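## Task

r1 begins in the work room and r2 in the stock room; the connecting door is locked, but the service window is open. The steel tube is resting across the service window's counter. Get it onto the work room's wall rack so that it rests on both of the rack's arms, then release it and move the robots away from it. The task fails if either robot tips over or is left leaning.

## Robot and tools

ROBOTS. There are two identical Hello Robot Stretch 4 robots, r1 and r2. Each one has an omni-wheel base, a lift that travels up a mast, a telescoping arm that reaches forward, a wrist with yaw, pitch and roll, and a two-finger gripper. Each is about 1.6 m tall, and its base rim lies within 0.23 m of the base origin. Each robot carries four cameras: <name>_head_camera, <name>_head_left_camera, <name>_head_right_camera and <name>_wrist_camera.

FRAMES. Each robot reports in its own base frame. The origin is on the floor under the base centre, with x forward, y left and z up. hand_pose is a point between the open fingertips, given in that frame, and it can be somewhat off. base_odometry is measured relative to where that robot's base started the scene. It comes from wheel turns only, so wheel slip counts as travel. Heading is positive to the left, from -3.142 to 3.142. Neither robot knows where the other one is. Only the images, lidar_m and wrist_depth_mm show their relative positions.

execute_actions(actions, cameras). actions is a list with one action or none. An empty list just returns state and images. The action is an object keyed by "r1" and/or "r2". Each robot entry can contain:
- base: exactly one key, and it is a relative move from the base's current position, in its own frame. translate_m: metres, -2 to 2, forward positive. strafe_m: metres, -2 to 2, left positive. rotate_rad: radians, -3.2 to 3.2, counter-clockwise (left) positive.
- joints: absolute targets by name. lift_m 0 to 1.2 m. arm_m 0 to 0.55 m of extension. wrist_yaw_rad -1.134 to 4.276 (0 points forward, positive turns left, 3.14 is folded back, and above 3.4 the arm may block it). wrist_pitch_rad -1.117 to 4.259 (0 is level, 1.57 points down). wrist_roll_rad -1.117 to 4.259 (positive turns clockwise when seen from behind the gripper). gripper_m -0.038 to 0.141 m, the fingertip gap; values below 0 squeeze the fingers together.
- pace: "slow", "default", "fast" or "max". Base speeds are 0.1/0.3/0.4/0.6 m/s and turn rates are 1/2/3/4 rad/s, in that order. A raised lift lowers these limits.
- contact_limits: {"arm_m": 0 to 0.75}. This sets how much force the arm may use before it stops. The default is 0.5.
- end_of_arm: "enable_torque", sent on its own. It turns wrist or gripper motors back on after they shut off.
All motions in one action start at the same time. An action runs for at most 15 s. A joint target outside its range is clipped and the result says so. An unknown key or any other out-of-range value rejects the whole call. If a result reports a stop, the later motion calls in that reply are skipped. cameras is a list of camera names or "all". Leaving it out or passing null means all cameras, and [] means none.

wait(seconds 0 to 10) sends no new command and returns state and images. zoom_image(camera, region [x0, y0, x1, y1] in pixels, at most 504x504) zooms into that camera's latest full image. read_manual(section "licences") returns licence texts only. finished_scene(scene 1 or 2) ends the scene and reports success. It cannot be undone, so the tube must already be resting on the rack.

RESULT LINES. base_status and joint_status: "done"; "off_target" (came to rest short of the target and may still be pushing); "contact_stop_at_<key>" (blocked, and that part goes slack); "limit_stop_at_<name>" (tilt over 6 degrees, or own_body for self-collision); "time_out"; "torque_fault" (the wrist motor went limp and needs enable_torque). on_its_own covers things you did not command; there, "held at" means the held target. joint_positions are tolerance-checked values. lidar_m has 12 distances in metres in 30-degree sectors: the 1st is ahead, then counter-clockwise, so the 4th is left, the 7th behind and the 10th right. "-" means nothing seen, or closer than 0.25 m. wrist_depth_mm is a 7x7 grid of depths from 100 to 2000 mm. turned_by_wheels vs turned_by_imu: a gap over about 0.1 rad points to slip or a collision. base_tilt is in degrees, forward and right positive, with about 1.5 degrees of fixed error. motor_effort is a percentage of maximum, with the peak in brackets. For the wheels, positive means turning right. A clear rise in gripper effort suggests a firm grip. The gripper reading and "done" do not prove that anything is held.

CAMERAS. Pinhole head and wrist cameras, plus fisheye left and right head cameras. Their calibrations are given relative to the carrying robot's base frame and are accurate only to small errors.

HANDLING. To grip, command a gap smaller than the object. Squeezing harder pulls the object toward the wrist. If the fingertips catch on a surface, raise the lift. To unfold the wrist at the start, send lift_m 0.4 together with wrist_yaw_rad 0. An upward-tilted wrist combined with a large roll can cause own_body stops.

AVOID. Robots pressing against or hitting each other: once two bases touch, any further drive presses hard and can end the run. Turning or driving with more than 1 kg held and arm_m above 0.2, especially at fast paces. Steady pushes or pulls with a high gripper. A level gripper holding more than about 2 kg, which trips a torque fault. Base travel that differs between robots carrying a shared load by up to about 3 cm per metre, which strains their hands and can tip them. Dropping, slamming or knocking the tube. Loose objects may occasionally be nudged by something else. Joints or bases left out of an action can keep pushing toward their old targets.

Each tool is called after ">>>" by a JSON object that holds its "api" and its "payload".

## Session

>>> {"api": "execute_actions", "payload": {"actions": []}}

Scene clock: 0.00 s.
r1.base_odometry: x=+0.000 y=+0.000 heading=+0.000 (m, m, rad; r1's odometry frame)
r1.turned_by_wheels: +0.000 (rad since the last result)
r1.turned_by_imu: +0.000 (rad since the last result)
r1.base_tilt: forward=+0.1 right=+0.9 (deg)
r1.lidar_m: 2.15 2.23 2.76 2.37 2.75 2.74 2.62 2.39 1.55 1.48 1.72 2.26
r1.base_status: not commanded
r1.joint_positions: lift_m=+0.204 arm_m=+0.001 wrist_yaw_rad=+3.045 wrist_pitch_rad=+0.007 wrist_roll_rad=+0.017 gripper_m=+0.057
r1.joint_status: not commanded
r1.motor_effort: lift_m=+19 arm_m=+0 wrist_yaw_rad=+1 wrist_pitch_rad=-5 wrist_roll_rad=+0 gripper_m=-3 wheel_0=+0 wheel_1=-1 wheel_2=+0 (%)
r1.hand_pose: x=-0.1070 y=+0.1149 z=+0.3804 quat_wxyz=(+0.048, -0.003, +0.009, +0.999) (m; r1's base frame)
r1.wrist_depth_mm: - 135 - - - - - / - 135 - - - - - / 107 135 - - - - - / 131 154 - - - - - / - - - - - - - / 1182 1281 196 1366 196 1397 1397 / 866 831 878 134 931 946 976
r2.base_odometry: x=+0.000 y=+0.000 heading=+0.000 (m, m, rad; r2's odometry frame)
r2.turned_by_wheels: +0.000 (rad since the last result)
r2.turned_by_imu: +0.000 (rad since the last result)
r2.base_tilt: forward=-1.0 right=+0.0 (deg)
r2.lidar_m: 2.79 3.02 2.46 2.85 2.14 1.97 2.01 1.63 1.32 1.36 2.00 2.74
r2.base_status: not commanded
r2.joint_positions: lift_m=+0.268 arm_m=+0.001 wrist_yaw_rad=+3.194 wrist_pitch_rad=+0.007 wrist_roll_rad=+0.012 gripper_m=+0.057
r2.joint_status: not commanded
r2.motor_effort: lift_m=+20 arm_m=+0 wrist_yaw_rad=+0 wrist_pitch_rad=-7 wrist_roll_rad=+0 gripper_m=-2 wheel_0=-1 wheel_1=-1 wheel_2=+1 (%)
r2.hand_pose: x=-0.1211 y=+0.0721 z=+0.4442 quat_wxyz=(-0.026, -0.004, +0.006, +1.000) (m; r2's base frame)
r2.wrist_depth_mm: - - 135 - - 1863 1661 / - - 134 - - 1808 1756 / - 108 134 - - 1863 1708 / - 129 152 - - 1863 1708 / 198 1863 - - - 1863 1756 / 207 1576 198 1661 211 1618 1537 / 210 1025 1042 126 1060 1042 1098
pictures: r1_head_camera, r1_head_left_camera, r1_head_right_camera, r1_wrist_camera, r2_head_camera, r2_head_left_camera, r2_head_right_camera, r2_wrist_camera
Images, in order (width x height): r1_head_camera 420x560, r1_head_left_camera 420x672, r1_head_right_camera 420x672, r1_wrist_camera 616x392, r2_head_camera 420x560, r2_head_left_camera 420x672, r2_head_right_camera 420x672, r2_wrist_camera 616x392.

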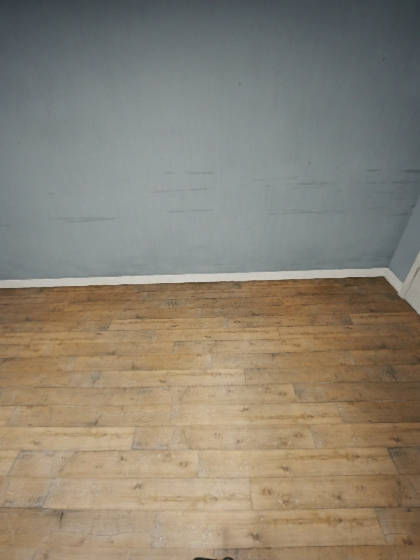

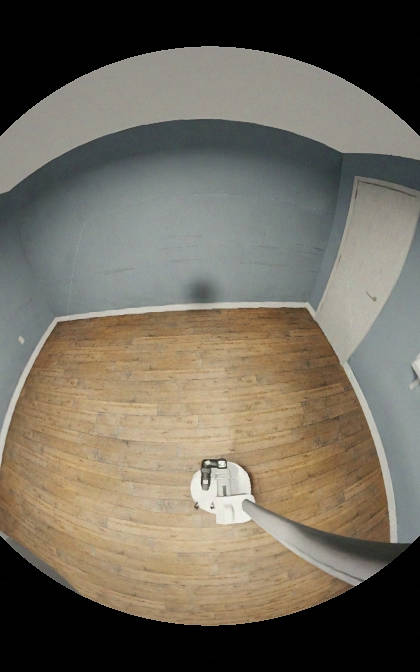

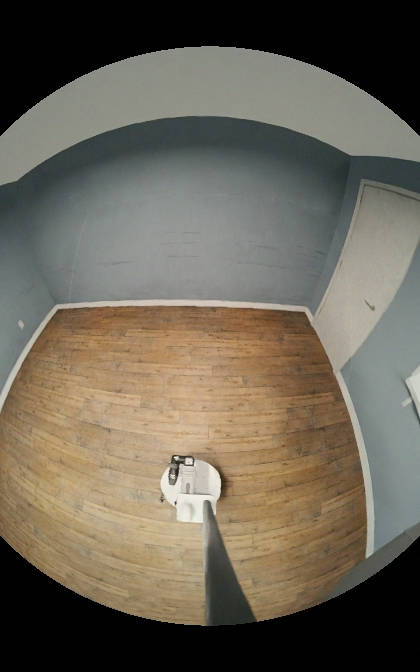

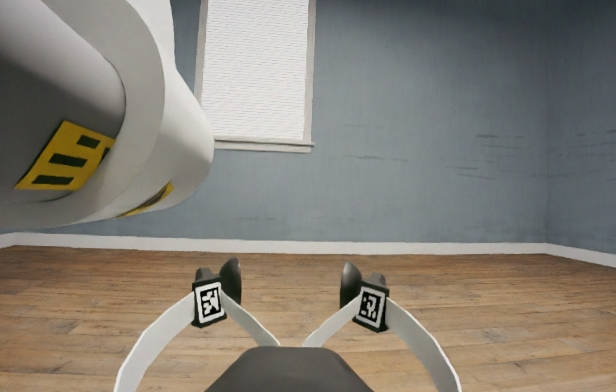

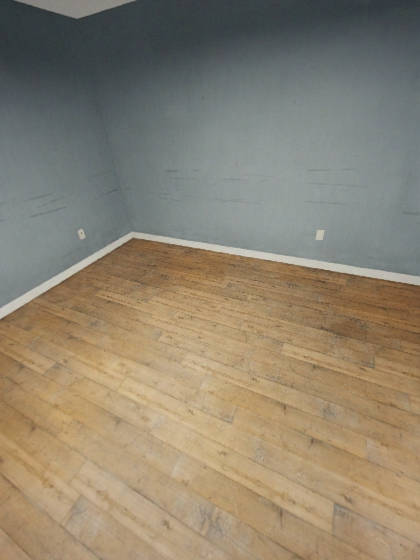

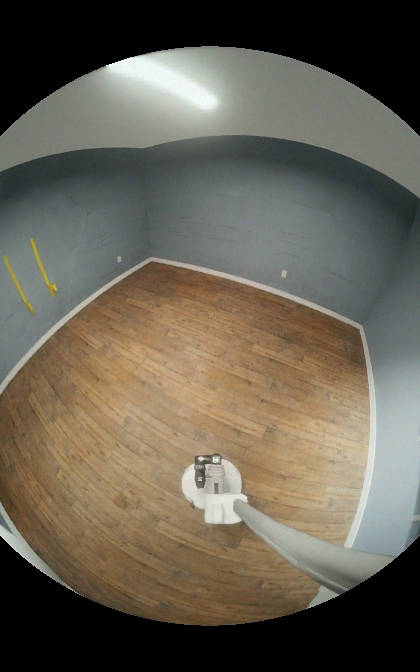

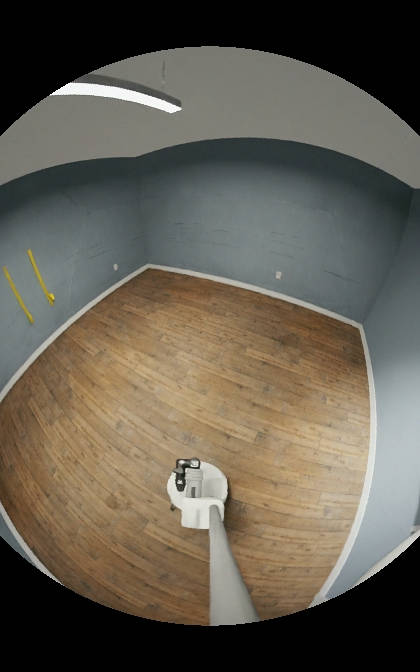

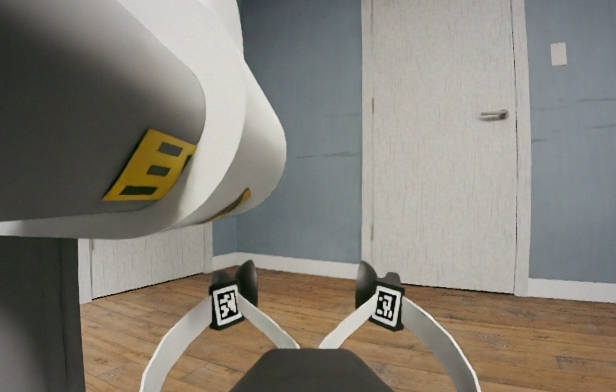

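>>> {"api": "execute_actions", "payload": {"actions": [{"r1":{"base":{"rotate_rad":-1.57},"joints":{"lift_m":0.4,"wrist_yaw_rad":0}},"r2":{"base":{"rotate_rad":-1.9},"joints":{"lift_m":0.4,"wrist_yaw_rad":0}}}], "cameras": ["r1_head_camera","r1_head_left_camera","r2_head_camera","r2_head_left_camera"]}}

Scene clock: 4.90 s.
r1.base_odometry: x=+0.000 y=+0.000 heading=-1.570 (m, m, rad; r1's odometry frame)
r1.turned_by_wheels: -1.570 (rad since the last result)
r1.turned_by_imu: -1.566 (rad since the last result)
r1.base_tilt: forward=+0.1 right=+0.7 (deg)
r1.lidar_m: 1.48 1.69 2.24 2.16 2.24 2.78 2.67 2.73 2.69 2.55 2.39 1.53
r1.base_status: done
r1.joint_positions: lift_m=+0.400 arm_m=+0.001 wrist_yaw_rad=+0.001 wrist_pitch_rad=+0.007 wrist_roll_rad=+0.017 gripper_m=+0.057
r1.joint_status: all done
r1.motor_effort: lift_m=+22(23) arm_m=+0(0) wrist_yaw_rad=-2(8) wrist_pitch_rad=-5(7) wrist_roll_rad=+0(0) gripper_m=-3(1) wheel_0=+0(4) wheel_1=+0(4) wheel_2=+0(8) (%)
r1.hand_pose: x=+0.4603 y=-0.0872 z=+0.5758 quat_wxyz=(+1.000, +0.009, +0.004, +0.000) (m; r1's base frame)
r1.wrist_depth_mm: 1336 1366 - - - 1430 1430 / 1336 1336 - - - 1430 1464 / 1366 1336 1366 1397 1430 1430 1430 / 1366 1366 1397 1397 1430 1464 1464 / 1366 1366 1397 1397 1430 1430 1464 / 1366 1397 196 1430 196 1464 1464 / 1255 1182 1255 134 1308 1366 1397
r2.base_odometry: x=+0.000 y=+0.000 heading=-1.899 (m, m, rad; r2's odometry frame)
r2.turned_by_wheels: -1.899 (rad since the last result)
r2.turned_by_imu: -1.925 (rad since the last result)
r2.base_tilt: forward=-0.8 right=-0.1 (deg)
r2.lidar_m: 1.32 1.45 2.45 2.75 2.99 2.55 2.79 2.57 1.99 1.93 1.93 1.54
r2.base_status: done
r2.joint_positions: lift_m=+0.400 arm_m=+0.001 wrist_yaw_rad=+0.000 wrist_pitch_rad=+0.007 wrist_roll_rad=+0.012 gripper_m=+0.057
r2.joint_status: all done
r2.motor_effort: lift_m=+20(23) arm_m=+0(0) wrist_yaw_rad=-1(7) wrist_pitch_rad=-6(5) wrist_roll_rad=+0(1) gripper_m=-3(4) wheel_0=+4(9) wheel_1=+3(9) wheel_2=+1(10) (%)
r2.hand_pose: x=+0.4602 y=-0.0873 z=+0.5761 quat_wxyz=(+1.000, +0.006, +0.003, +0.000) (m; r2's base frame)
r2.wrist_depth_mm: 1397 1366 - - 1281 1255 1182 / 1430 1366 - - 1281 1255 1182 / 1397 1336 1366 1281 1281 1255 1229 / 1430 1397 1336 1281 1308 1255 1205 / 1397 1366 1336 1308 1281 1281 1229 / 1464 1397 198 1308 210 1281 1205 / 1308 1229 1308 125 1255 1229 1205
pictures: r1_head_camera, r1_head_left_camera, r2_head_camera, r2_head_left_camera
Images, in order (width x height): r1_head_camera 420x560, r1_head_left_camera 420x672, r2_head_camera 420x560, r2_head_left_camera 420x672.

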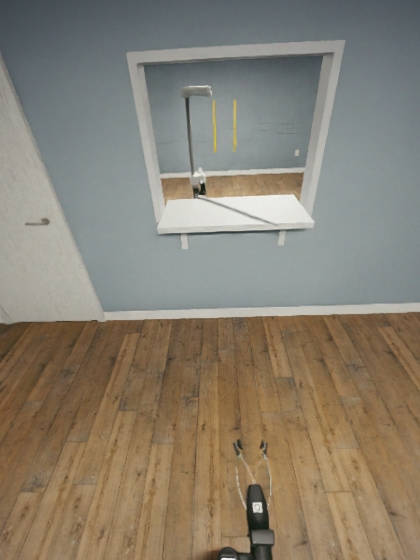

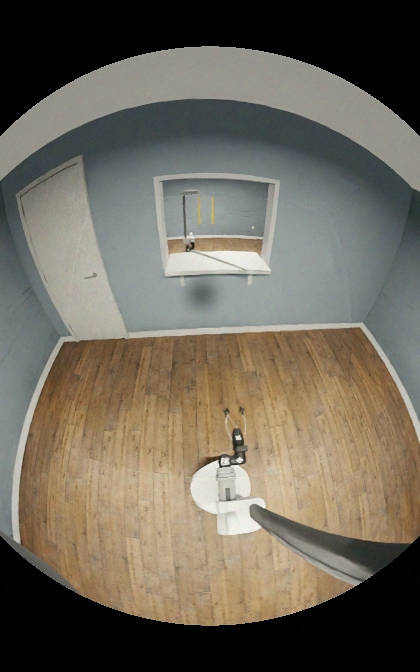

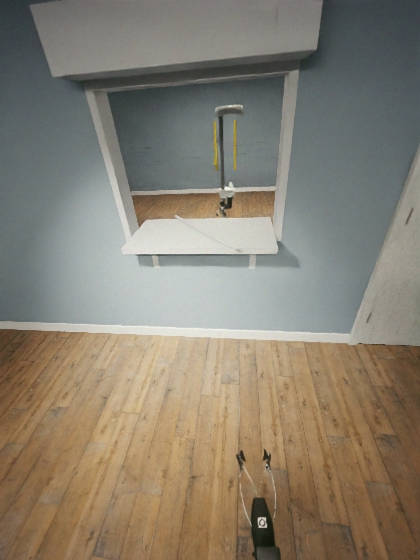

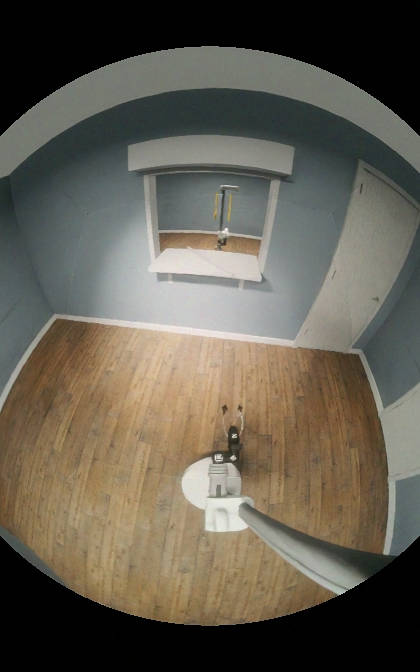

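>>> {"api": "zoom_image", "payload": {"camera": "r1_head_camera", "region": [140,170,330,260]}}

>>> {"api": "zoom_image", "payload": {"camera": "r2_head_camera", "region": [110,100,300,270]}}

Region (140, 170, 330, 260) of r1_head_camera's 420x560 image, scaled by 2.653, with more detail than that image has; it fills the top 239 rows of this view, and the rest is white.

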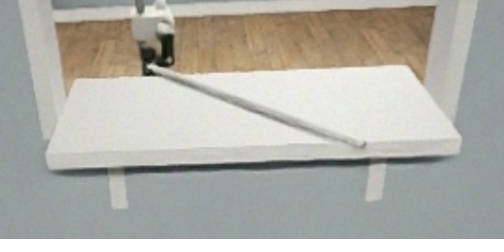

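Region (110, 100, 300, 270) of r2_head_camera's 420x560 image, scaled by 2.653, with more detail than that image has; it fills the top 451 rows of this view, and the rest is white.

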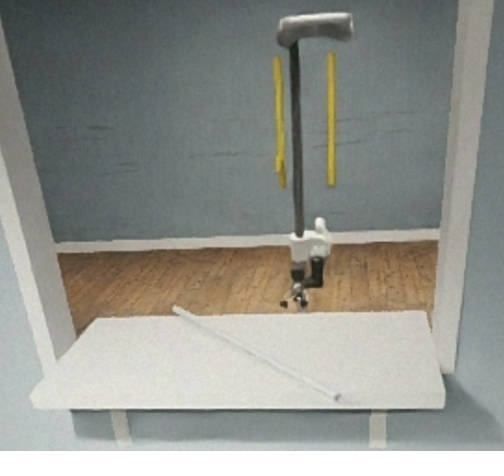

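>>> {"api": "execute_actions", "payload": {"actions": [{"r1":{"base":{"translate_m":0.95},"joints":{"lift_m":1.15,"wrist_pitch_rad":1.57,"gripper_m":0.1}}}], "cameras": ["r1_head_camera","r1_wrist_camera","r2_head_camera"]}}

Scene clock: 25.27 s.
r1.base_odometry: x=+0.001 y=-0.950 heading=-1.570 (m, m, rad; r1's odometry frame)
r1.turned_by_wheels: +0.000 (rad since the last result)
r1.turned_by_imu: -0.006 (rad since the last result)
r1.base_tilt: forward=+0.1 right=+0.8 (deg)
r1.lidar_m: 0.52 0.56 1.00 2.18 2.27 3.05 3.68 3.74 2.68 2.58 1.01 0.56
r1.base_status: done
r1.joint_positions: lift_m=+1.150 arm_m=+0.001 wrist_yaw_rad=+0.000 wrist_pitch_rad=+1.570 wrist_roll_rad=+0.017 gripper_m=+0.100
r1.joint_status: all done
r1.motor_effort: lift_m=+22(23) arm_m=+0(0) wrist_yaw_rad=+1(1) wrist_pitch_rad=+1(4) wrist_roll_rad=+0(0) gripper_m=+0(5) wheel_0=+1(1) wheel_1=+1(4) wheel_2=+0(10) (%)
r1.hand_pose: x=+0.1720 y=-0.0874 z=+1.0395 quat_wxyz=(+0.707, +0.006, +0.707, -0.006) (m; r1's base frame)
r1.wrist_depth_mm: 1060 1025 1042 1042 1008 976 960 / 1205 1205 1255 1255 1281 1281 1281 / 1205 1229 1229 1229 1255 1281 1281 / 1182 1205 1255 1229 1255 1281 1281 / 1205 1205 1025 1042 1255 1281 1281 / 1205 1229 1025 1025 200 1281 1281 / 1205 1229 1229 135 1255 1281 1281
r2.base_odometry: x=+0.000 y=+0.000 heading=-1.899 (m, m, rad; r2's odometry frame)
r2.turned_by_wheels: +0.000 (rad since the last result)
r2.turned_by_imu: +0.002 (rad since the last result)
r2.base_tilt: forward=-0.7 right=-0.2 (deg)
r2.lidar_m: 1.34 1.44 2.47 2.76 2.96 2.56 2.80 2.60 2.02 1.96 1.95 1.53
r2.base_status: not commanded
r2.joint_positions: lift_m=+0.400 arm_m=+0.001 wrist_yaw_rad=+0.000 wrist_pitch_rad=+0.007 wrist_roll_rad=+0.012 gripper_m=+0.057
r2.joint_status: not commanded
r2.motor_effort: lift_m=+21(21) arm_m=+0(0) wrist_yaw_rad=-1(1) wrist_pitch_rad=-5(5) wrist_roll_rad=+0(0) gripper_m=-2(2) wheel_0=+5(4) wheel_1=+3(3) wheel_2=+1(1) (%)
r2.hand_pose: x=+0.4602 y=-0.0873 z=+0.5761 quat_wxyz=(+1.000, +0.006, +0.003, +0.000) (m; r2's base frame)
r2.wrist_depth_mm: 1397 1397 - - 1281 1255 1229 / 1366 1366 - - 1281 1255 1205 / 1397 1397 1336 1281 1308 1229 1229 / 1397 1366 1366 1255 1281 1281 1229 / 1430 1366 1336 1281 1281 1229 1182 / 1430 1366 198 1308 213 1281 1255 / 1336 1281 1308 125 1308 1229 1229
pictures: r1_head_camera, r1_wrist_camera, r2_head_camera
camera_calibration (this result's frames):
r1_wrist_camera: T_world_to_cam=[[0.00473151, -0.998452, 0.0554204, -0.154851], [-0.999984, -0.00489903, -0.00288729, 0.230537], [0.00315433, -0.0554058, -0.998459, 1.25907], [0, 0, 0, 1]] pos_world=[0.227294, -0.0837225, 1.26638]
Images, in order (width x height): r1_head_camera 420x560, r1_wrist_camera 616x392, r2_head_camera 420x560.

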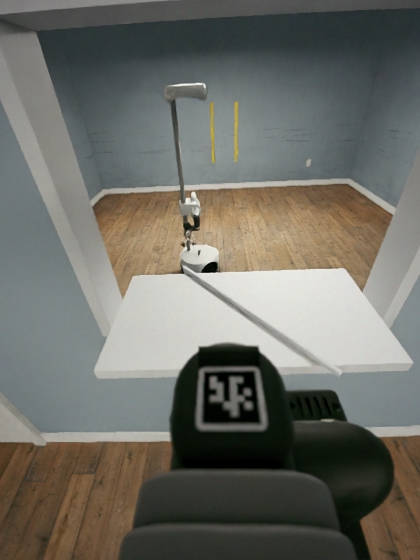

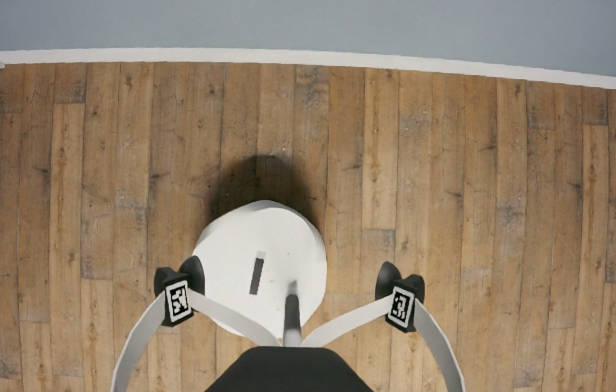

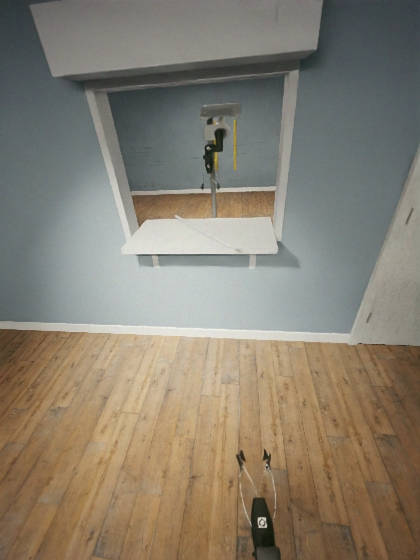

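>>> {"api": "execute_actions", "payload": {"actions": [{"r1":{"base":{"translate_m":0.4},"joints":{"arm_m":0.17,"wrist_roll_rad":2.38}}}], "cameras": ["r1_head_camera","r1_wrist_camera","r2_head_camera"]}}

Scene clock: 35.77 s.
r1.base_odometry: x=+0.001 y=-1.350 heading=-1.570 (m, m, rad; r1's odometry frame)
r1.turned_by_wheels: +0.000 (rad since the last result)
r1.turned_by_imu: -0.003 (rad since the last result)
r1.base_tilt: forward=+0.1 right=+0.8 (deg)
r1.lidar_m: 0.25 0.25 0.25 1.06 2.26 3.05 4.14 3.73 2.68 1.31 0.25 0.25
r1.base_status: done
r1.joint_positions: lift_m=+1.150 arm_m=+0.169 wrist_yaw_rad=+0.000 wrist_pitch_rad=+1.570 wrist_roll_rad=+2.380 gripper_m=+0.100
r1.joint_status: all done
r1.motor_effort: lift_m=+21(22) arm_m=+8(6) wrist_yaw_rad=+1(1) wrist_pitch_rad=+1(1) wrist_roll_rad=+1(5) gripper_m=-3(3) wheel_0=-1(3) wheel_1=-1(5) wheel_2=+2(11) (%)
r1.hand_pose: x=+0.3398 y=-0.0874 z=+1.0395 quat_wxyz=(+0.263, +0.657, +0.263, -0.656) (m; r1's base frame)
r1.wrist_depth_mm: 334 338 340 343 1255 559 1281 / 334 338 343 347 349 1281 1255 / 336 340 343 347 349 1281 1281 / 336 338 343 347 351 355 1281 / 336 340 343 349 351 355 359 / 336 340 343 347 200 353 359 / 336 340 343 135 351 355 357
r2.base_odometry: x=+0.000 y=+0.000 heading=-1.899 (m, m, rad; r2's odometry frame)
r2.turned_by_wheels: +0.000 (rad since the last result)
r2.turned_by_imu: +0.002 (rad since the last result)
r2.base_tilt: forward=-0.9 right=+0.0 (deg)
r2.lidar_m: 1.33 1.43 2.46 2.76 3.00 2.56 2.76 2.58 2.01 1.92 1.92 1.54
r2.base_status: not commanded
r2.joint_positions: lift_m=+0.400 arm_m=+0.001 wrist_yaw_rad=+0.000 wrist_pitch_rad=+0.007 wrist_roll_rad=+0.012 gripper_m=+0.057
r2.joint_status: not commanded
r2.motor_effort: lift_m=+20(20) arm_m=+0(0) wrist_yaw_rad=-1(1) wrist_pitch_rad=-6(6) wrist_roll_rad=+0(1) gripper_m=-2(4) wheel_0=+5(4) wheel_1=+3(3) wheel_2=+2(2) (%)
r2.hand_pose: x=+0.4602 y=-0.0873 z=+0.5761 quat_wxyz=(+1.000, +0.006, +0.003, +0.000) (m; r2's base frame)
r2.wrist_depth_mm: 1430 1366 - - 1281 1255 1205 / 1397 1366 - - 1255 1229 1205 / 1430 1366 1336 1308 1281 1229 1205 / 1397 1336 1336 1308 1281 1281 1205 / 1430 1336 1336 1336 1281 1255 1229 / 1397 1397 197 1308 211 1281 1229 / 1308 1281 1308 125 1255 1229 1205
pictures: r1_head_camera, r1_wrist_camera, r2_head_camera
camera_calibration (this result's frames):
r1_wrist_camera: T_world_to_cam=[[-0.704987, 0.707098, 0.054828, 0.235216], [0.708102, 0.706109, -0.00155198, -0.121268], [-0.039812, 0.0377297, -0.998495, 1.28134], [0, 0, 0, 1]] pos_world=[0.302707, -0.129037, 1.26632]
Images, in order (width x height): r1_head_camera 420x560, r1_wrist_camera 616x392, r2_head_camera 420x560.

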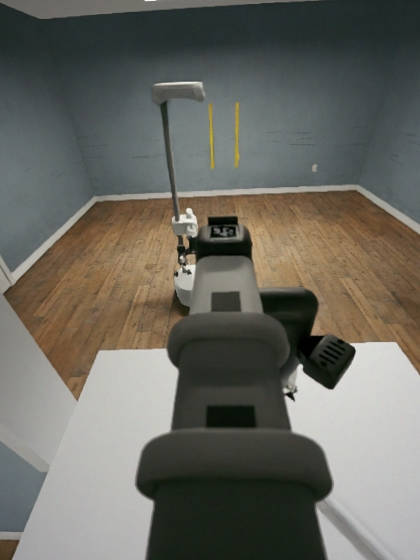

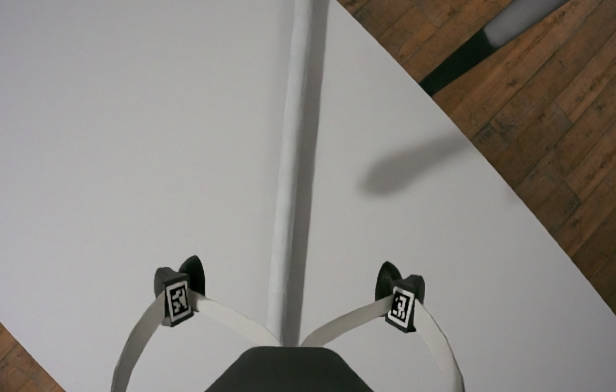

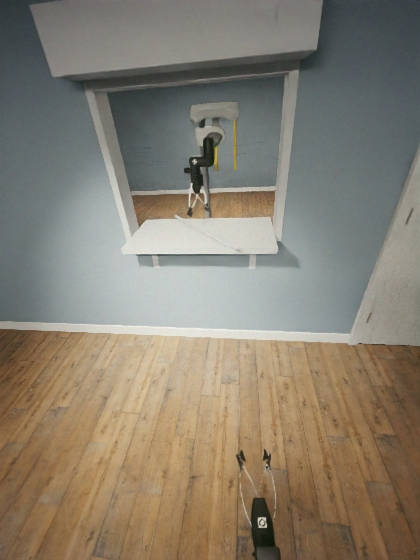

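>>> {"api": "execute_actions", "payload": {"actions": [{"r1":{"joints":{"arm_m":0.185,"wrist_roll_rad":2.46,"lift_m":1.07,"gripper_m":0.06}}}], "cameras": ["r1_wrist_camera","r2_head_camera"]}}

>>> {"api": "zoom_image", "payload": {"camera": "r2_head_camera", "region": [150,160,270,260]}}

Scene clock: 43.90 s.
r1.base_odometry: x=+0.001 y=-1.350 heading=-1.570 (m, m, rad; r1's odometry frame)
r1.turned_by_wheels: +0.000 (rad since the last result)
r1.turned_by_imu: -0.001 (rad since the last result)
r1.base_tilt: forward=+0.1 right=+0.8 (deg)
r1.lidar_m: 0.25 0.25 0.25 1.04 2.27 3.04 4.13 3.72 2.68 1.26 0.25 0.25
r1.base_status: not commanded
r1.joint_positions: lift_m=+1.070 arm_m=+0.184 wrist_yaw_rad=+0.000 wrist_pitch_rad=+1.570 wrist_roll_rad=+2.460 gripper_m=+0.060
r1.joint_status: all done
r1.motor_effort: lift_m=+17(19) arm_m=+8(7) wrist_yaw_rad=+1(1) wrist_pitch_rad=+1(3) wrist_roll_rad=+1(3) gripper_m=-2(3) wheel_0=-1(1) wheel_1=-1(1) wheel_2=+2(2) (%)
r1.hand_pose: x=+0.3547 y=-0.0874 z=+0.9599 quat_wxyz=(+0.237, +0.667, +0.236, -0.666) (m; r1's base frame)
r1.wrist_depth_mm: 258 260 264 267 270 1205 1205 / 259 262 264 267 270 273 1205 / 258 263 264 268 270 273 277 / 259 262 265 267 270 273 277 / 259 262 265 268 271 273 277 / 259 262 193 267 214 274 277 / 260 262 265 133 271 274 277
r2.base_odometry: x=+0.000 y=+0.000 heading=-1.899 (m, m, rad; r2's odometry frame)
r2.turned_by_wheels: +0.000 (rad since the last result)
r2.turned_by_imu: +0.001 (rad since the last result)
r2.base_tilt: forward=-0.8 right=-0.1 (deg)
r2.lidar_m: 1.33 1.47 2.43 2.71 3.01 2.54 2.79 2.59 2.01 1.96 1.91 1.52
r2.base_status: not commanded
r2.joint_positions: lift_m=+0.400 arm_m=+0.001 wrist_yaw_rad=+0.000 wrist_pitch_rad=+0.007 wrist_roll_rad=+0.012 gripper_m=+0.057
r2.joint_status: not commanded
r2.motor_effort: lift_m=+20(20) arm_m=+0(0) wrist_yaw_rad=-1(1) wrist_pitch_rad=-6(7) wrist_roll_rad=-1(0) gripper_m=-3(2) wheel_0=+4(4) wheel_1=+3(3) wheel_2=+2(2) (%)
r2.hand_pose: x=+0.4602 y=-0.0873 z=+0.5761 quat_wxyz=(+1.000, +0.006, +0.003, +0.000) (m; r2's base frame)
r2.wrist_depth_mm: 1430 1397 - - 1308 1229 1229 / 1397 1397 - - 1281 1229 1229 / 1397 1336 1336 1308 1255 1281 1205 / 1430 1366 1366 1281 1281 1255 1229 / 1430 1366 1366 1308 1255 1255 1229 / 1397 1397 197 1308 213 1255 1229 / 1336 1281 1336 125 1255 1229 1229
pictures: r1_wrist_camera, r2_head_camera
camera_calibration (this result's frames):
r1_wrist_camera: T_world_to_cam=[[-0.646204, 0.761187, 0.0549084, 0.233921], [0.762281, 0.647244, -0.00154363, -0.156352], [-0.0367141, 0.0408581, -0.99849, 1.20161], [0, 0, 0, 1]] pos_world=[0.314461, -0.125955, 1.18671]
Images, in order (width x height): r1_wrist_camera 616x392, r2_head_camera 420x560.

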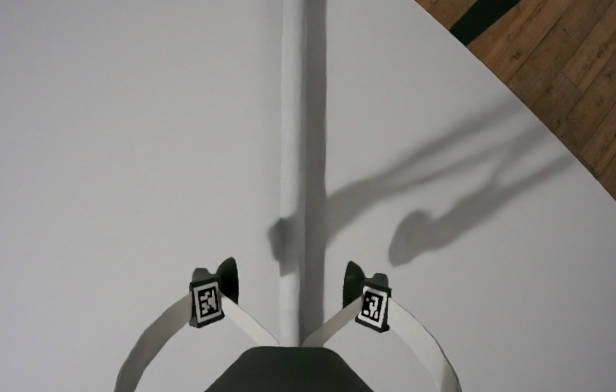

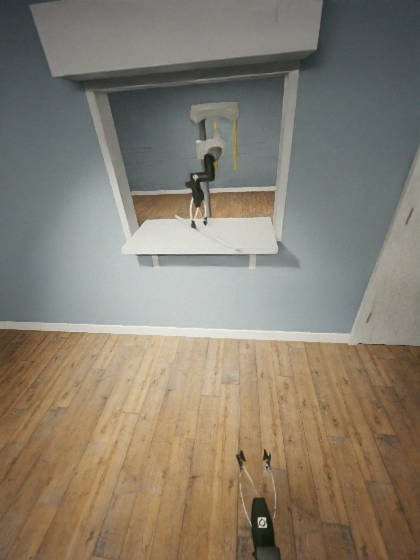

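Region (150, 160, 270, 260) of r2_head_camera's 420x560 image, scaled by 4.200, with more detail than that image has.

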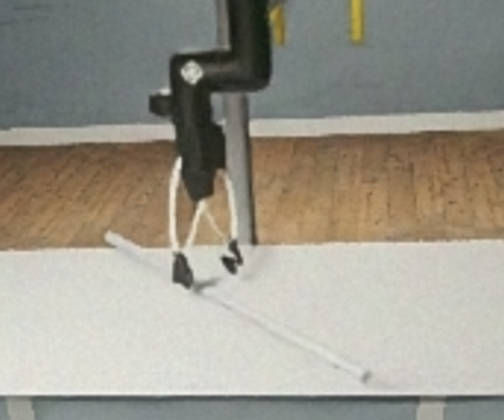

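>>> {"api": "execute_actions", "payload": {"actions": [{"r1":{"base":{"strafe_m":0.023},"joints":{"arm_m":0.212},"pace":"slow"}}], "cameras": []}}

>>> {"api": "execute_actions", "payload": {"actions": [{"r1":{"joints":{"lift_m":1.054},"pace":"slow"}}], "cameras": ["r1_wrist_camera","r2_head_camera"]}}

>>> {"api": "zoom_image", "payload": {"camera": "r2_head_camera", "region": [150,160,270,260]}}

Scene clock: 49.57 s.
r1.base_odometry: x=+0.024 y=-1.350 heading=-1.570 (m, m, rad; r1's odometry frame)
r1.turned_by_wheels: +0.000 (rad since the last result)
r1.turned_by_imu: -0.001 (rad since the last result)
r1.base_tilt: forward=+0.1 right=+0.7 (deg)
r1.lidar_m: 0.25 0.25 0.25 1.02 2.24 3.00 4.13 3.76 2.70 0.56 0.25 0.25
r1.base_status: done
r1.joint_positions: lift_m=+1.070 arm_m=+0.211 wrist_yaw_rad=+0.000 wrist_pitch_rad=+1.570 wrist_roll_rad=+2.460 gripper_m=+0.060
r1.joint_status: all done
r1.motor_effort: lift_m=+17(17) arm_m=+8(8) wrist_yaw_rad=+1(0) wrist_pitch_rad=+0(2) wrist_roll_rad=+1(1) gripper_m=-4(5) wheel_0=-1(11) wheel_1=+3(5) wheel_2=+0(2) (%)
r1.hand_pose: x=+0.3817 y=-0.0874 z=+0.9599 quat_wxyz=(+0.237, +0.667, +0.236, -0.666) (m; r1's base frame)
r1.wrist_depth_mm: 258 262 264 266 270 273 1205 / 258 260 264 267 270 273 1182 / 258 262 264 267 270 274 276 / 259 262 265 267 271 274 276 / 259 263 264 268 272 274 277 / 258 262 193 267 214 273 277 / 260 262 264 133 271 276 277
r2.base_odometry: x=+0.000 y=+0.000 heading=-1.899 (m, m, rad; r2's odometry frame)
r2.turned_by_wheels: +0.000 (rad since the last result)
r2.turned_by_imu: +0.001 (rad since the last result)
r2.base_tilt: forward=-0.9 right=-0.1 (deg)
r2.lidar_m: 1.34 1.44 2.46 2.75 2.99 2.56 2.78 2.57 2.02 1.94 1.95 1.53
r2.base_status: not commanded
r2.joint_positions: lift_m=+0.400 arm_m=+0.001 wrist_yaw_rad=+0.000 wrist_pitch_rad=+0.007 wrist_roll_rad=+0.012 gripper_m=+0.057
r2.joint_status: not commanded
r2.motor_effort: lift_m=+21(20) arm_m=+0(0) wrist_yaw_rad=-1(1) wrist_pitch_rad=-6(6) wrist_roll_rad=+0(1) gripper_m=-2(2) wheel_0=+4(4) wheel_1=+3(3) wheel_2=+2(2) (%)
r2.hand_pose: x=+0.4602 y=-0.0873 z=+0.5761 quat_wxyz=(+1.000, +0.006, +0.003, +0.000) (m; r2's base frame)
r2.wrist_depth_mm: 1397 1397 - - 1281 1229 1182 / 1430 1366 - - 1281 1229 1182 / 1397 1366 1366 1308 1308 1255 1205 / 1397 1397 1308 1336 1281 1255 1205 / 1397 1397 1336 1281 1281 1255 1255 / 1430 1366 198 1336 212 1255 1229 / 1308 1281 1336 125 1308 1205 1229
pictures: none
No camera images: the call's "cameras" was empty. Leave "cameras" out to get every camera's image.

Scene clock: 50.43 s.
r1.base_odometry: x=+0.024 y=-1.350 heading=-1.570 (m, m, rad; r1's odometry frame)
r1.turned_by_wheels: +0.000 (rad since the last result)
r1.turned_by_imu: +0.000 (rad since the last result)
r1.base_tilt: forward=+0.1 right=+0.8 (deg)
r1.lidar_m: 0.25 0.25 0.25 1.01 2.24 3.00 4.14 3.81 2.72 0.57 0.25 0.25
r1.base_status: not commanded
r1.joint_positions: lift_m=+1.054 arm_m=+0.211 wrist_yaw_rad=+0.000 wrist_pitch_rad=+1.570 wrist_roll_rad=+2.460 gripper_m=+0.060
r1.joint_status: all done
r1.motor_effort: lift_m=+17(16) arm_m=+8(8) wrist_yaw_rad=+2(1) wrist_pitch_rad=+0(1) wrist_roll_rad=+1(1) gripper_m=-4(4) wheel_0=-1(1) wheel_1=+3(2) wheel_2=+0(0) (%)
r1.hand_pose: x=+0.3817 y=-0.0874 z=+0.9439 quat_wxyz=(+0.237, +0.667, +0.236, -0.666) (m; r1's base frame)
r1.wrist_depth_mm: 243 245 248 251 254 257 1205 / 243 246 248 250 254 256 260 / 243 245 249 251 254 257 259 / 244 247 249 251 255 258 259 / 244 246 249 252 254 257 260 / 244 246 193 251 213 258 260 / 245 246 249 134 254 258 262
r2.base_odometry: x=+0.000 y=+0.000 heading=-1.899 (m, m, rad; r2's odometry frame)
r2.turned_by_wheels: +0.000 (rad since the last result)
r2.turned_by_imu: +0.000 (rad since the last result)
r2.base_tilt: forward=-0.7 right=-0.2 (deg)
r2.lidar_m: 1.32 1.47 2.40 2.77 2.98 2.54 2.79 2.57 2.01 1.93 1.94 1.55
r2.base_status: not commanded
r2.joint_positions: lift_m=+0.400 arm_m=+0.001 wrist_yaw_rad=+0.000 wrist_pitch_rad=+0.007 wrist_roll_rad=+0.012 gripper_m=+0.057
r2.joint_status: not commanded
r2.motor_effort: lift_m=+21(20) arm_m=+0(0) wrist_yaw_rad=-1(1) wrist_pitch_rad=-6(5) wrist_roll_rad=+1(0) gripper_m=-3(2) wheel_0=+4(4) wheel_1=+3(3) wheel_2=+2(2) (%)
r2.hand_pose: x=+0.4602 y=-0.0873 z=+0.5761 quat_wxyz=(+1.000, +0.006, +0.003, +0.000) (m; r2's base frame)
r2.wrist_depth_mm: 1366 1366 - - 1255 1229 1205 / 1397 1366 - - 1255 1205 1229 / 1366 1397 1366 1281 1281 1255 1205 / 1397 1397 1336 1336 1281 1255 1229 / 1430 1430 1366 1308 1255 1229 1229 / 1397 1430 197 1308 211 1281 1205 / 1336 1255 1281 125 1255 1229 1205
pictures: r1_wrist_camera, r2_head_camera
camera_calibration (this result's frames):
r1_wrist_camera: T_world_to_cam=[[-0.646196, 0.761193, 0.0549083, 0.252231], [0.762288, 0.647237, -0.00154354, -0.176946], [-0.0367136, 0.0408585, -0.99849, 1.18664], [0, 0, 0, 1]] pos_world=[0.34144, -0.125955, 1.17072]
Images, in order (width x height): r1_wrist_camera 616x392, r2_head_camera 420x560.

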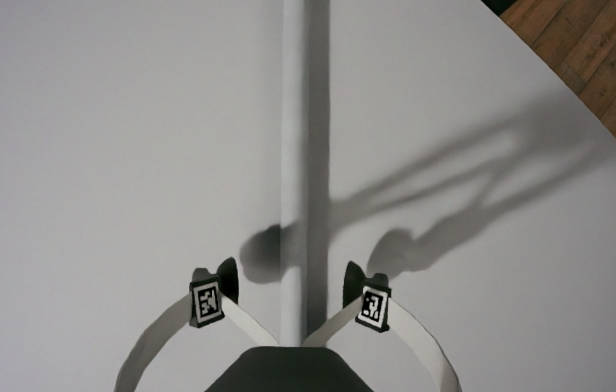

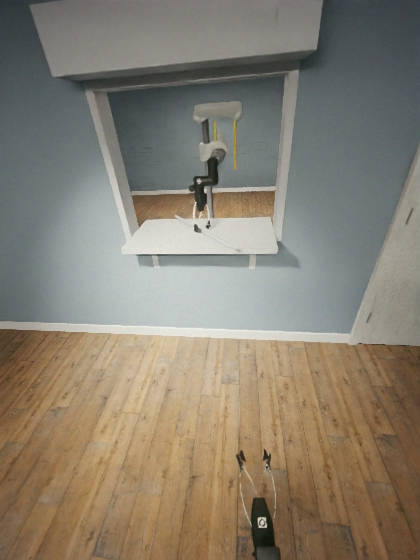

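Region (150, 160, 270, 260) of r2_head_camera's 420x560 image, scaled by 4.200, with more detail than that image has.

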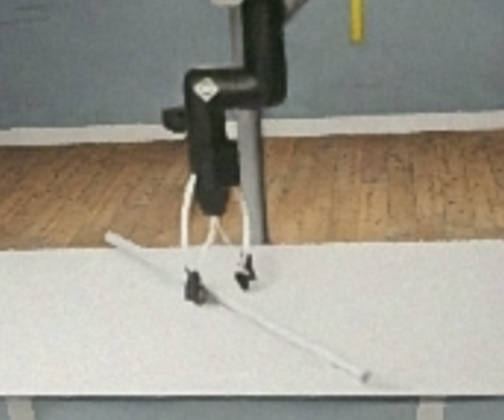

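>>> {"api": "execute_actions", "payload": {"actions": [{"r1":{"joints":{"lift_m":1.046,"gripper_m":0.035},"pace":"slow"}}], "cameras": ["r1_wrist_camera"]}}

>>> {"api": "execute_actions", "payload": {"actions": [{"r1":{"joints":{"gripper_m":-0.025}}}], "cameras": ["r1_wrist_camera"]}}

>>> {"api": "execute_actions", "payload": {"actions": [{"r1":{"joints":{"lift_m":1.1},"pace":"slow"}}], "cameras": ["r1_wrist_camera","r2_head_camera"]}}

>>> {"api": "zoom_image", "payload": {"camera": "r2_head_camera", "region": [150,160,270,260]}}

Scene clock: 54.87 s.
r1.base_odometry: x=+0.024 y=-1.350 heading=-1.570 (m, m, rad; r1's odometry frame)
r1.turned_by_wheels: +0.000 (rad since the last result)
r1.turned_by_imu: -0.001 (rad since the last result)
r1.base_tilt: forward=+0.0 right=+0.8 (deg)
r1.lidar_m: 0.25 0.25 0.25 1.04 2.25 3.02 4.18 3.76 2.72 0.55 0.25 0.25
r1.base_status: not commanded
r1.joint_positions: lift_m=+1.046 arm_m=+0.211 wrist_yaw_rad=+0.000 wrist_pitch_rad=+1.570 wrist_roll_rad=+2.460 gripper_m=+0.035
r1.joint_status: all done
r1.motor_effort: lift_m=+16(16) arm_m=+8(8) wrist_yaw_rad=-1(1) wrist_pitch_rad=+1(0) wrist_roll_rad=+1(1) gripper_m=-4(3) wheel_0=-1(1) wheel_1=+3(2) wheel_2=+0(0) (%)
r1.hand_pose: x=+0.3817 y=-0.0874 z=+0.9359 quat_wxyz=(+0.237, +0.667, +0.236, -0.666) (m; r1's base frame)
r1.wrist_depth_mm: 236 237 240 242 246 249 1182 / 236 238 241 242 246 249 251 / 236 238 240 242 246 249 251 / 236 238 241 243 247 249 252 / 236 239 241 244 247 250 252 / 236 238 189 229 246 250 253 / 236 237 242 136 247 251 253
r2.base_odometry: x=+0.000 y=+0.000 heading=-1.899 (m, m, rad; r2's odometry frame)
r2.turned_by_wheels: +0.000 (rad since the last result)
r2.turned_by_imu: +0.001 (rad since the last result)
r2.base_tilt: forward=-0.7 right=-0.2 (deg)
r2.lidar_m: 1.34 1.49 2.46 2.73 2.98 2.57 2.80 2.59 2.02 1.93 1.94 1.54
r2.base_status: not commanded
r2.joint_positions: lift_m=+0.400 arm_m=+0.001 wrist_yaw_rad=+0.000 wrist_pitch_rad=+0.007 wrist_roll_rad=+0.012 gripper_m=+0.057
r2.joint_status: not commanded
r2.motor_effort: lift_m=+20(20) arm_m=+0(0) wrist_yaw_rad=-1(1) wrist_pitch_rad=-5(6) wrist_roll_rad=+1(0) gripper_m=-2(3) wheel_0=+4(4) wheel_1=+3(3) wheel_2=+1(2) (%)
r2.hand_pose: x=+0.4602 y=-0.0873 z=+0.5761 quat_wxyz=(+1.000, +0.006, +0.003, +0.000) (m; r2's base frame)
r2.wrist_depth_mm: 1366 1397 - - 1281 1255 1205 / 1464 1366 - - 1255 1255 1205 / 1464 1366 1366 1308 1281 1229 1229 / 1397 1397 1336 1308 1336 1229 1229 / 1366 1397 1336 1308 1281 1281 1205 / 1430 1397 198 1336 211 1255 1205 / 1281 1229 1308 125 1281 1255 1229
pictures: r1_wrist_camera
camera_calibration (this result's frames):
r1_wrist_camera: T_world_to_cam=[[-0.646196, 0.761193, 0.0549083, 0.252671], [0.762288, 0.647237, -0.00154354, -0.176959], [-0.0367136, 0.0408585, -0.99849, 1.17865], [0, 0, 0, 1]] pos_world=[0.341441, -0.125955, 1.16272]
Images, in order (width x height): r1_wrist_camera 616x392.

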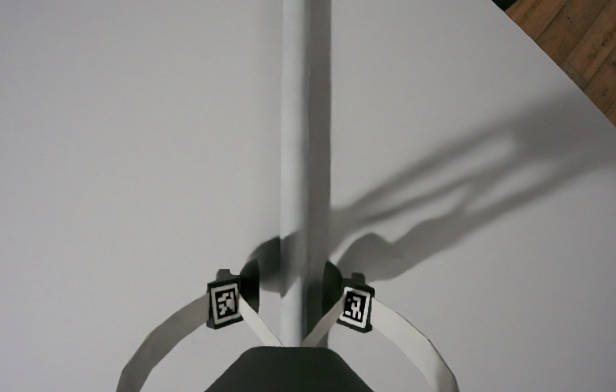

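Scene clock: 56.20 s.
r1.base_odometry: x=+0.024 y=-1.350 heading=-1.570 (m, m, rad; r1's odometry frame)
r1.turned_by_wheels: +0.000 (rad since the last result)
r1.turned_by_imu: +0.000 (rad since the last result)
r1.base_tilt: forward=+0.2 right=+0.8 (deg)
r1.lidar_m: 0.25 0.25 0.25 1.04 2.23 3.02 4.15 3.76 2.72 0.55 0.25 0.25
r1.base_status: not commanded
r1.joint_positions: lift_m=+1.046 arm_m=+0.211 wrist_yaw_rad=+0.000 wrist_pitch_rad=+1.570 wrist_roll_rad=+2.460 gripper_m=-0.024
r1.joint_status: all done
r1.motor_effort: lift_m=+17(17) arm_m=+8(8) wrist_yaw_rad=+1(0) wrist_pitch_rad=+1(0) wrist_roll_rad=+0(1) gripper_m=-26(30) wheel_0=-1(1) wheel_1=+2(3) wheel_2=+0(0) (%)
r1.hand_pose: x=+0.3817 y=-0.0874 z=+0.9359 quat_wxyz=(+0.236, +0.667, +0.236, -0.666) (m; r1's base frame)
r1.wrist_depth_mm: 235 236 239 242 245 248 1182 / 236 237 240 243 245 249 251 / 235 237 240 242 246 249 251 / 236 238 240 242 246 250 251 / 235 237 240 243 246 249 252 / 235 237 180 202 246 250 252 / 236 237 240 135 246 249 252
r2.base_odometry: x=+0.000 y=+0.000 heading=-1.899 (m, m, rad; r2's odometry frame)
r2.turned_by_wheels: +0.000 (rad since the last result)
r2.turned_by_imu: +0.000 (rad since the last result)
r2.base_tilt: forward=-0.8 right=-0.1 (deg)
r2.lidar_m: 1.28 1.46 2.43 2.74 3.00 2.56 2.78 2.59 2.02 1.92 1.94 1.51
r2.base_status: not commanded
r2.joint_positions: lift_m=+0.400 arm_m=+0.001 wrist_yaw_rad=+0.000 wrist_pitch_rad=+0.007 wrist_roll_rad=+0.012 gripper_m=+0.057
r2.joint_status: not commanded
r2.motor_effort: lift_m=+21(20) arm_m=+0(0) wrist_yaw_rad=+0(1) wrist_pitch_rad=-5(7) wrist_roll_rad=+1(0) gripper_m=-2(3) wheel_0=+4(4) wheel_1=+3(3) wheel_2=+1(2) (%)
r2.hand_pose: x=+0.4602 y=-0.0873 z=+0.5761 quat_wxyz=(+1.000, +0.006, +0.003, +0.000) (m; r2's base frame)
r2.wrist_depth_mm: 1397 1397 - - 1255 1229 1229 / 1397 1366 - - 1281 1229 1205 / 1397 1366 1336 1336 1281 1229 1205 / 1430 1366 1336 1336 1281 1229 1229 / 1430 1397 1366 1308 1255 1229 1205 / 1397 1336 198 1281 212 1255 1182 / 1281 1255 1308 125 1281 1255 1229
pictures: r1_wrist_camera
camera_calibration (this result's frames):
r1_wrist_camera: T_world_to_cam=[[-0.645999, 0.761358, 0.0549517, 0.252562], [0.762452, 0.647043, -0.0015944, -0.176978], [-0.03677, 0.040868, -0.998488, 1.17859], [0, 0, 0, 1]] pos_world=[0.34143, -0.125945, 1.16265]
Images, in order (width x height): r1_wrist_camera 616x392.

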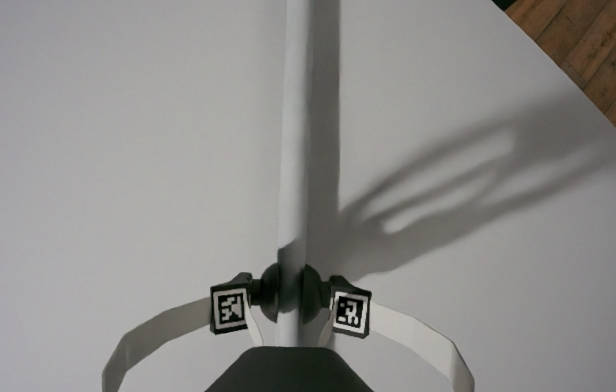

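Scene clock: 57.53 s.
r1.base_odometry: x=+0.024 y=-1.350 heading=-1.570 (m, m, rad; r1's odometry frame)
r1.turned_by_wheels: +0.000 (rad since the last result)
r1.turned_by_imu: +0.000 (rad since the last result)
r1.base_tilt: forward=+0.1 right=+0.8 (deg)
r1.lidar_m: 0.25 0.25 0.25 1.02 2.23 3.02 4.14 3.79 2.73 0.59 0.25 0.25
r1.base_status: not commanded
r1.joint_positions: lift_m=+1.100 arm_m=+0.211 wrist_yaw_rad=+0.000 wrist_pitch_rad=+1.570 wrist_roll_rad=+2.460 gripper_m=-0.024
r1.joint_status: all done
r1.motor_effort: lift_m=+23(22) arm_m=+8(8) wrist_yaw_rad=+0(1) wrist_pitch_rad=+1(0) wrist_roll_rad=+0(0) gripper_m=-28(26) wheel_0=-1(1) wheel_1=+2(2) wheel_2=+0(0) (%)
r1.hand_pose: x=+0.3817 y=-0.0874 z=+0.9894 quat_wxyz=(+0.236, +0.667, +0.236, -0.666) (m; r1's base frame)
r1.wrist_depth_mm: 286 289 293 294 300 1205 1229 / 286 289 293 296 298 301 1229 / 286 290 293 296 298 303 307 / 286 290 293 297 300 303 306 / 287 290 293 296 298 304 306 / 286 289 180 202 298 304 307 / 287 289 293 135 300 303 309
r2.base_odometry: x=+0.000 y=+0.000 heading=-1.899 (m, m, rad; r2's odometry frame)
r2.turned_by_wheels: +0.000 (rad since the last result)
r2.turned_by_imu: +0.000 (rad since the last result)
r2.base_tilt: forward=-0.9 right=+0.1 (deg)
r2.lidar_m: 1.33 1.47 2.44 2.77 3.00 2.56 2.77 2.60 2.00 1.94 1.93 1.53
r2.base_status: not commanded
r2.joint_positions: lift_m=+0.400 arm_m=+0.001 wrist_yaw_rad=+0.000 wrist_pitch_rad=+0.007 wrist_roll_rad=+0.012 gripper_m=+0.057
r2.joint_status: not commanded
r2.motor_effort: lift_m=+21(20) arm_m=+0(0) wrist_yaw_rad=-1(1) wrist_pitch_rad=-7(5) wrist_roll_rad=+1(0) gripper_m=-3(3) wheel_0=+4(4) wheel_1=+3(3) wheel_2=+2(2) (%)
r2.hand_pose: x=+0.4602 y=-0.0873 z=+0.5761 quat_wxyz=(+1.000, +0.006, +0.003, +0.000) (m; r2's base frame)
r2.wrist_depth_mm: 1397 1397 - 1808 1255 1229 1229 / 1397 1397 - - 1229 1255 1160 / 1397 1366 1336 1308 1281 1255 1182 / 1397 1366 1397 1308 1281 1281 1205 / 1430 1336 1336 1308 1281 1229 1229 / 1397 1366 197 1308 211 1255 1205 / 1308 1255 1336 125 1255 1229 1182
pictures: r1_wrist_camera, r2_head_camera
camera_calibration (this result's frames):
r1_wrist_camera: T_world_to_cam=[[-0.646001, 0.761358, 0.0549238, 0.249659], [0.762452, 0.647043, -0.0015615, -0.176936], [-0.0367269, 0.040868, -0.998489, 1.23201], [0, 0, 0, 1]] pos_world=[0.341434, -0.125945, 1.21616]
Images, in order (width x height): r1_wrist_camera 616x392, r2_head_camera 420x560.

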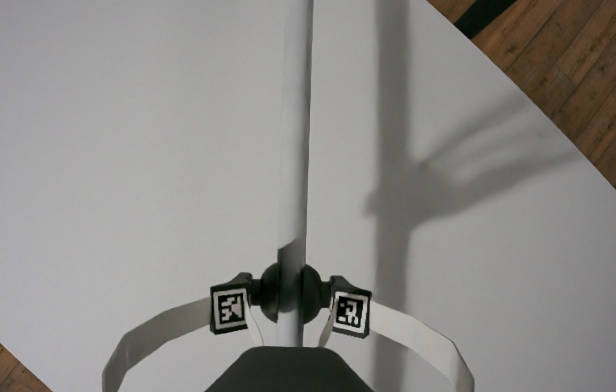

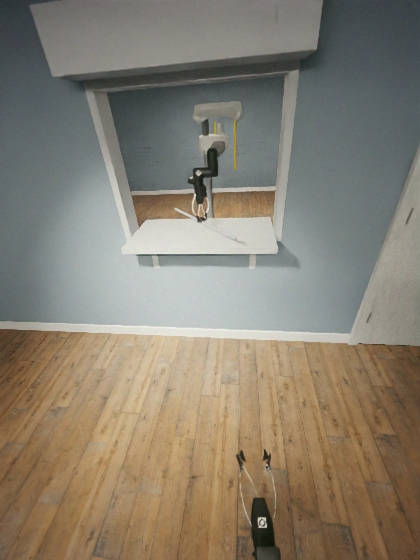

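Region (150, 160, 270, 260) of r2_head_camera's 420x560 image, scaled by 4.200, with more detail than that image has.

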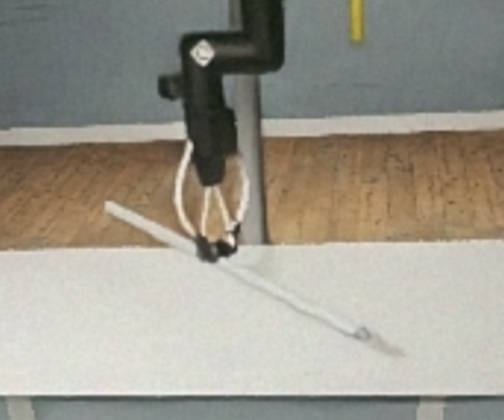

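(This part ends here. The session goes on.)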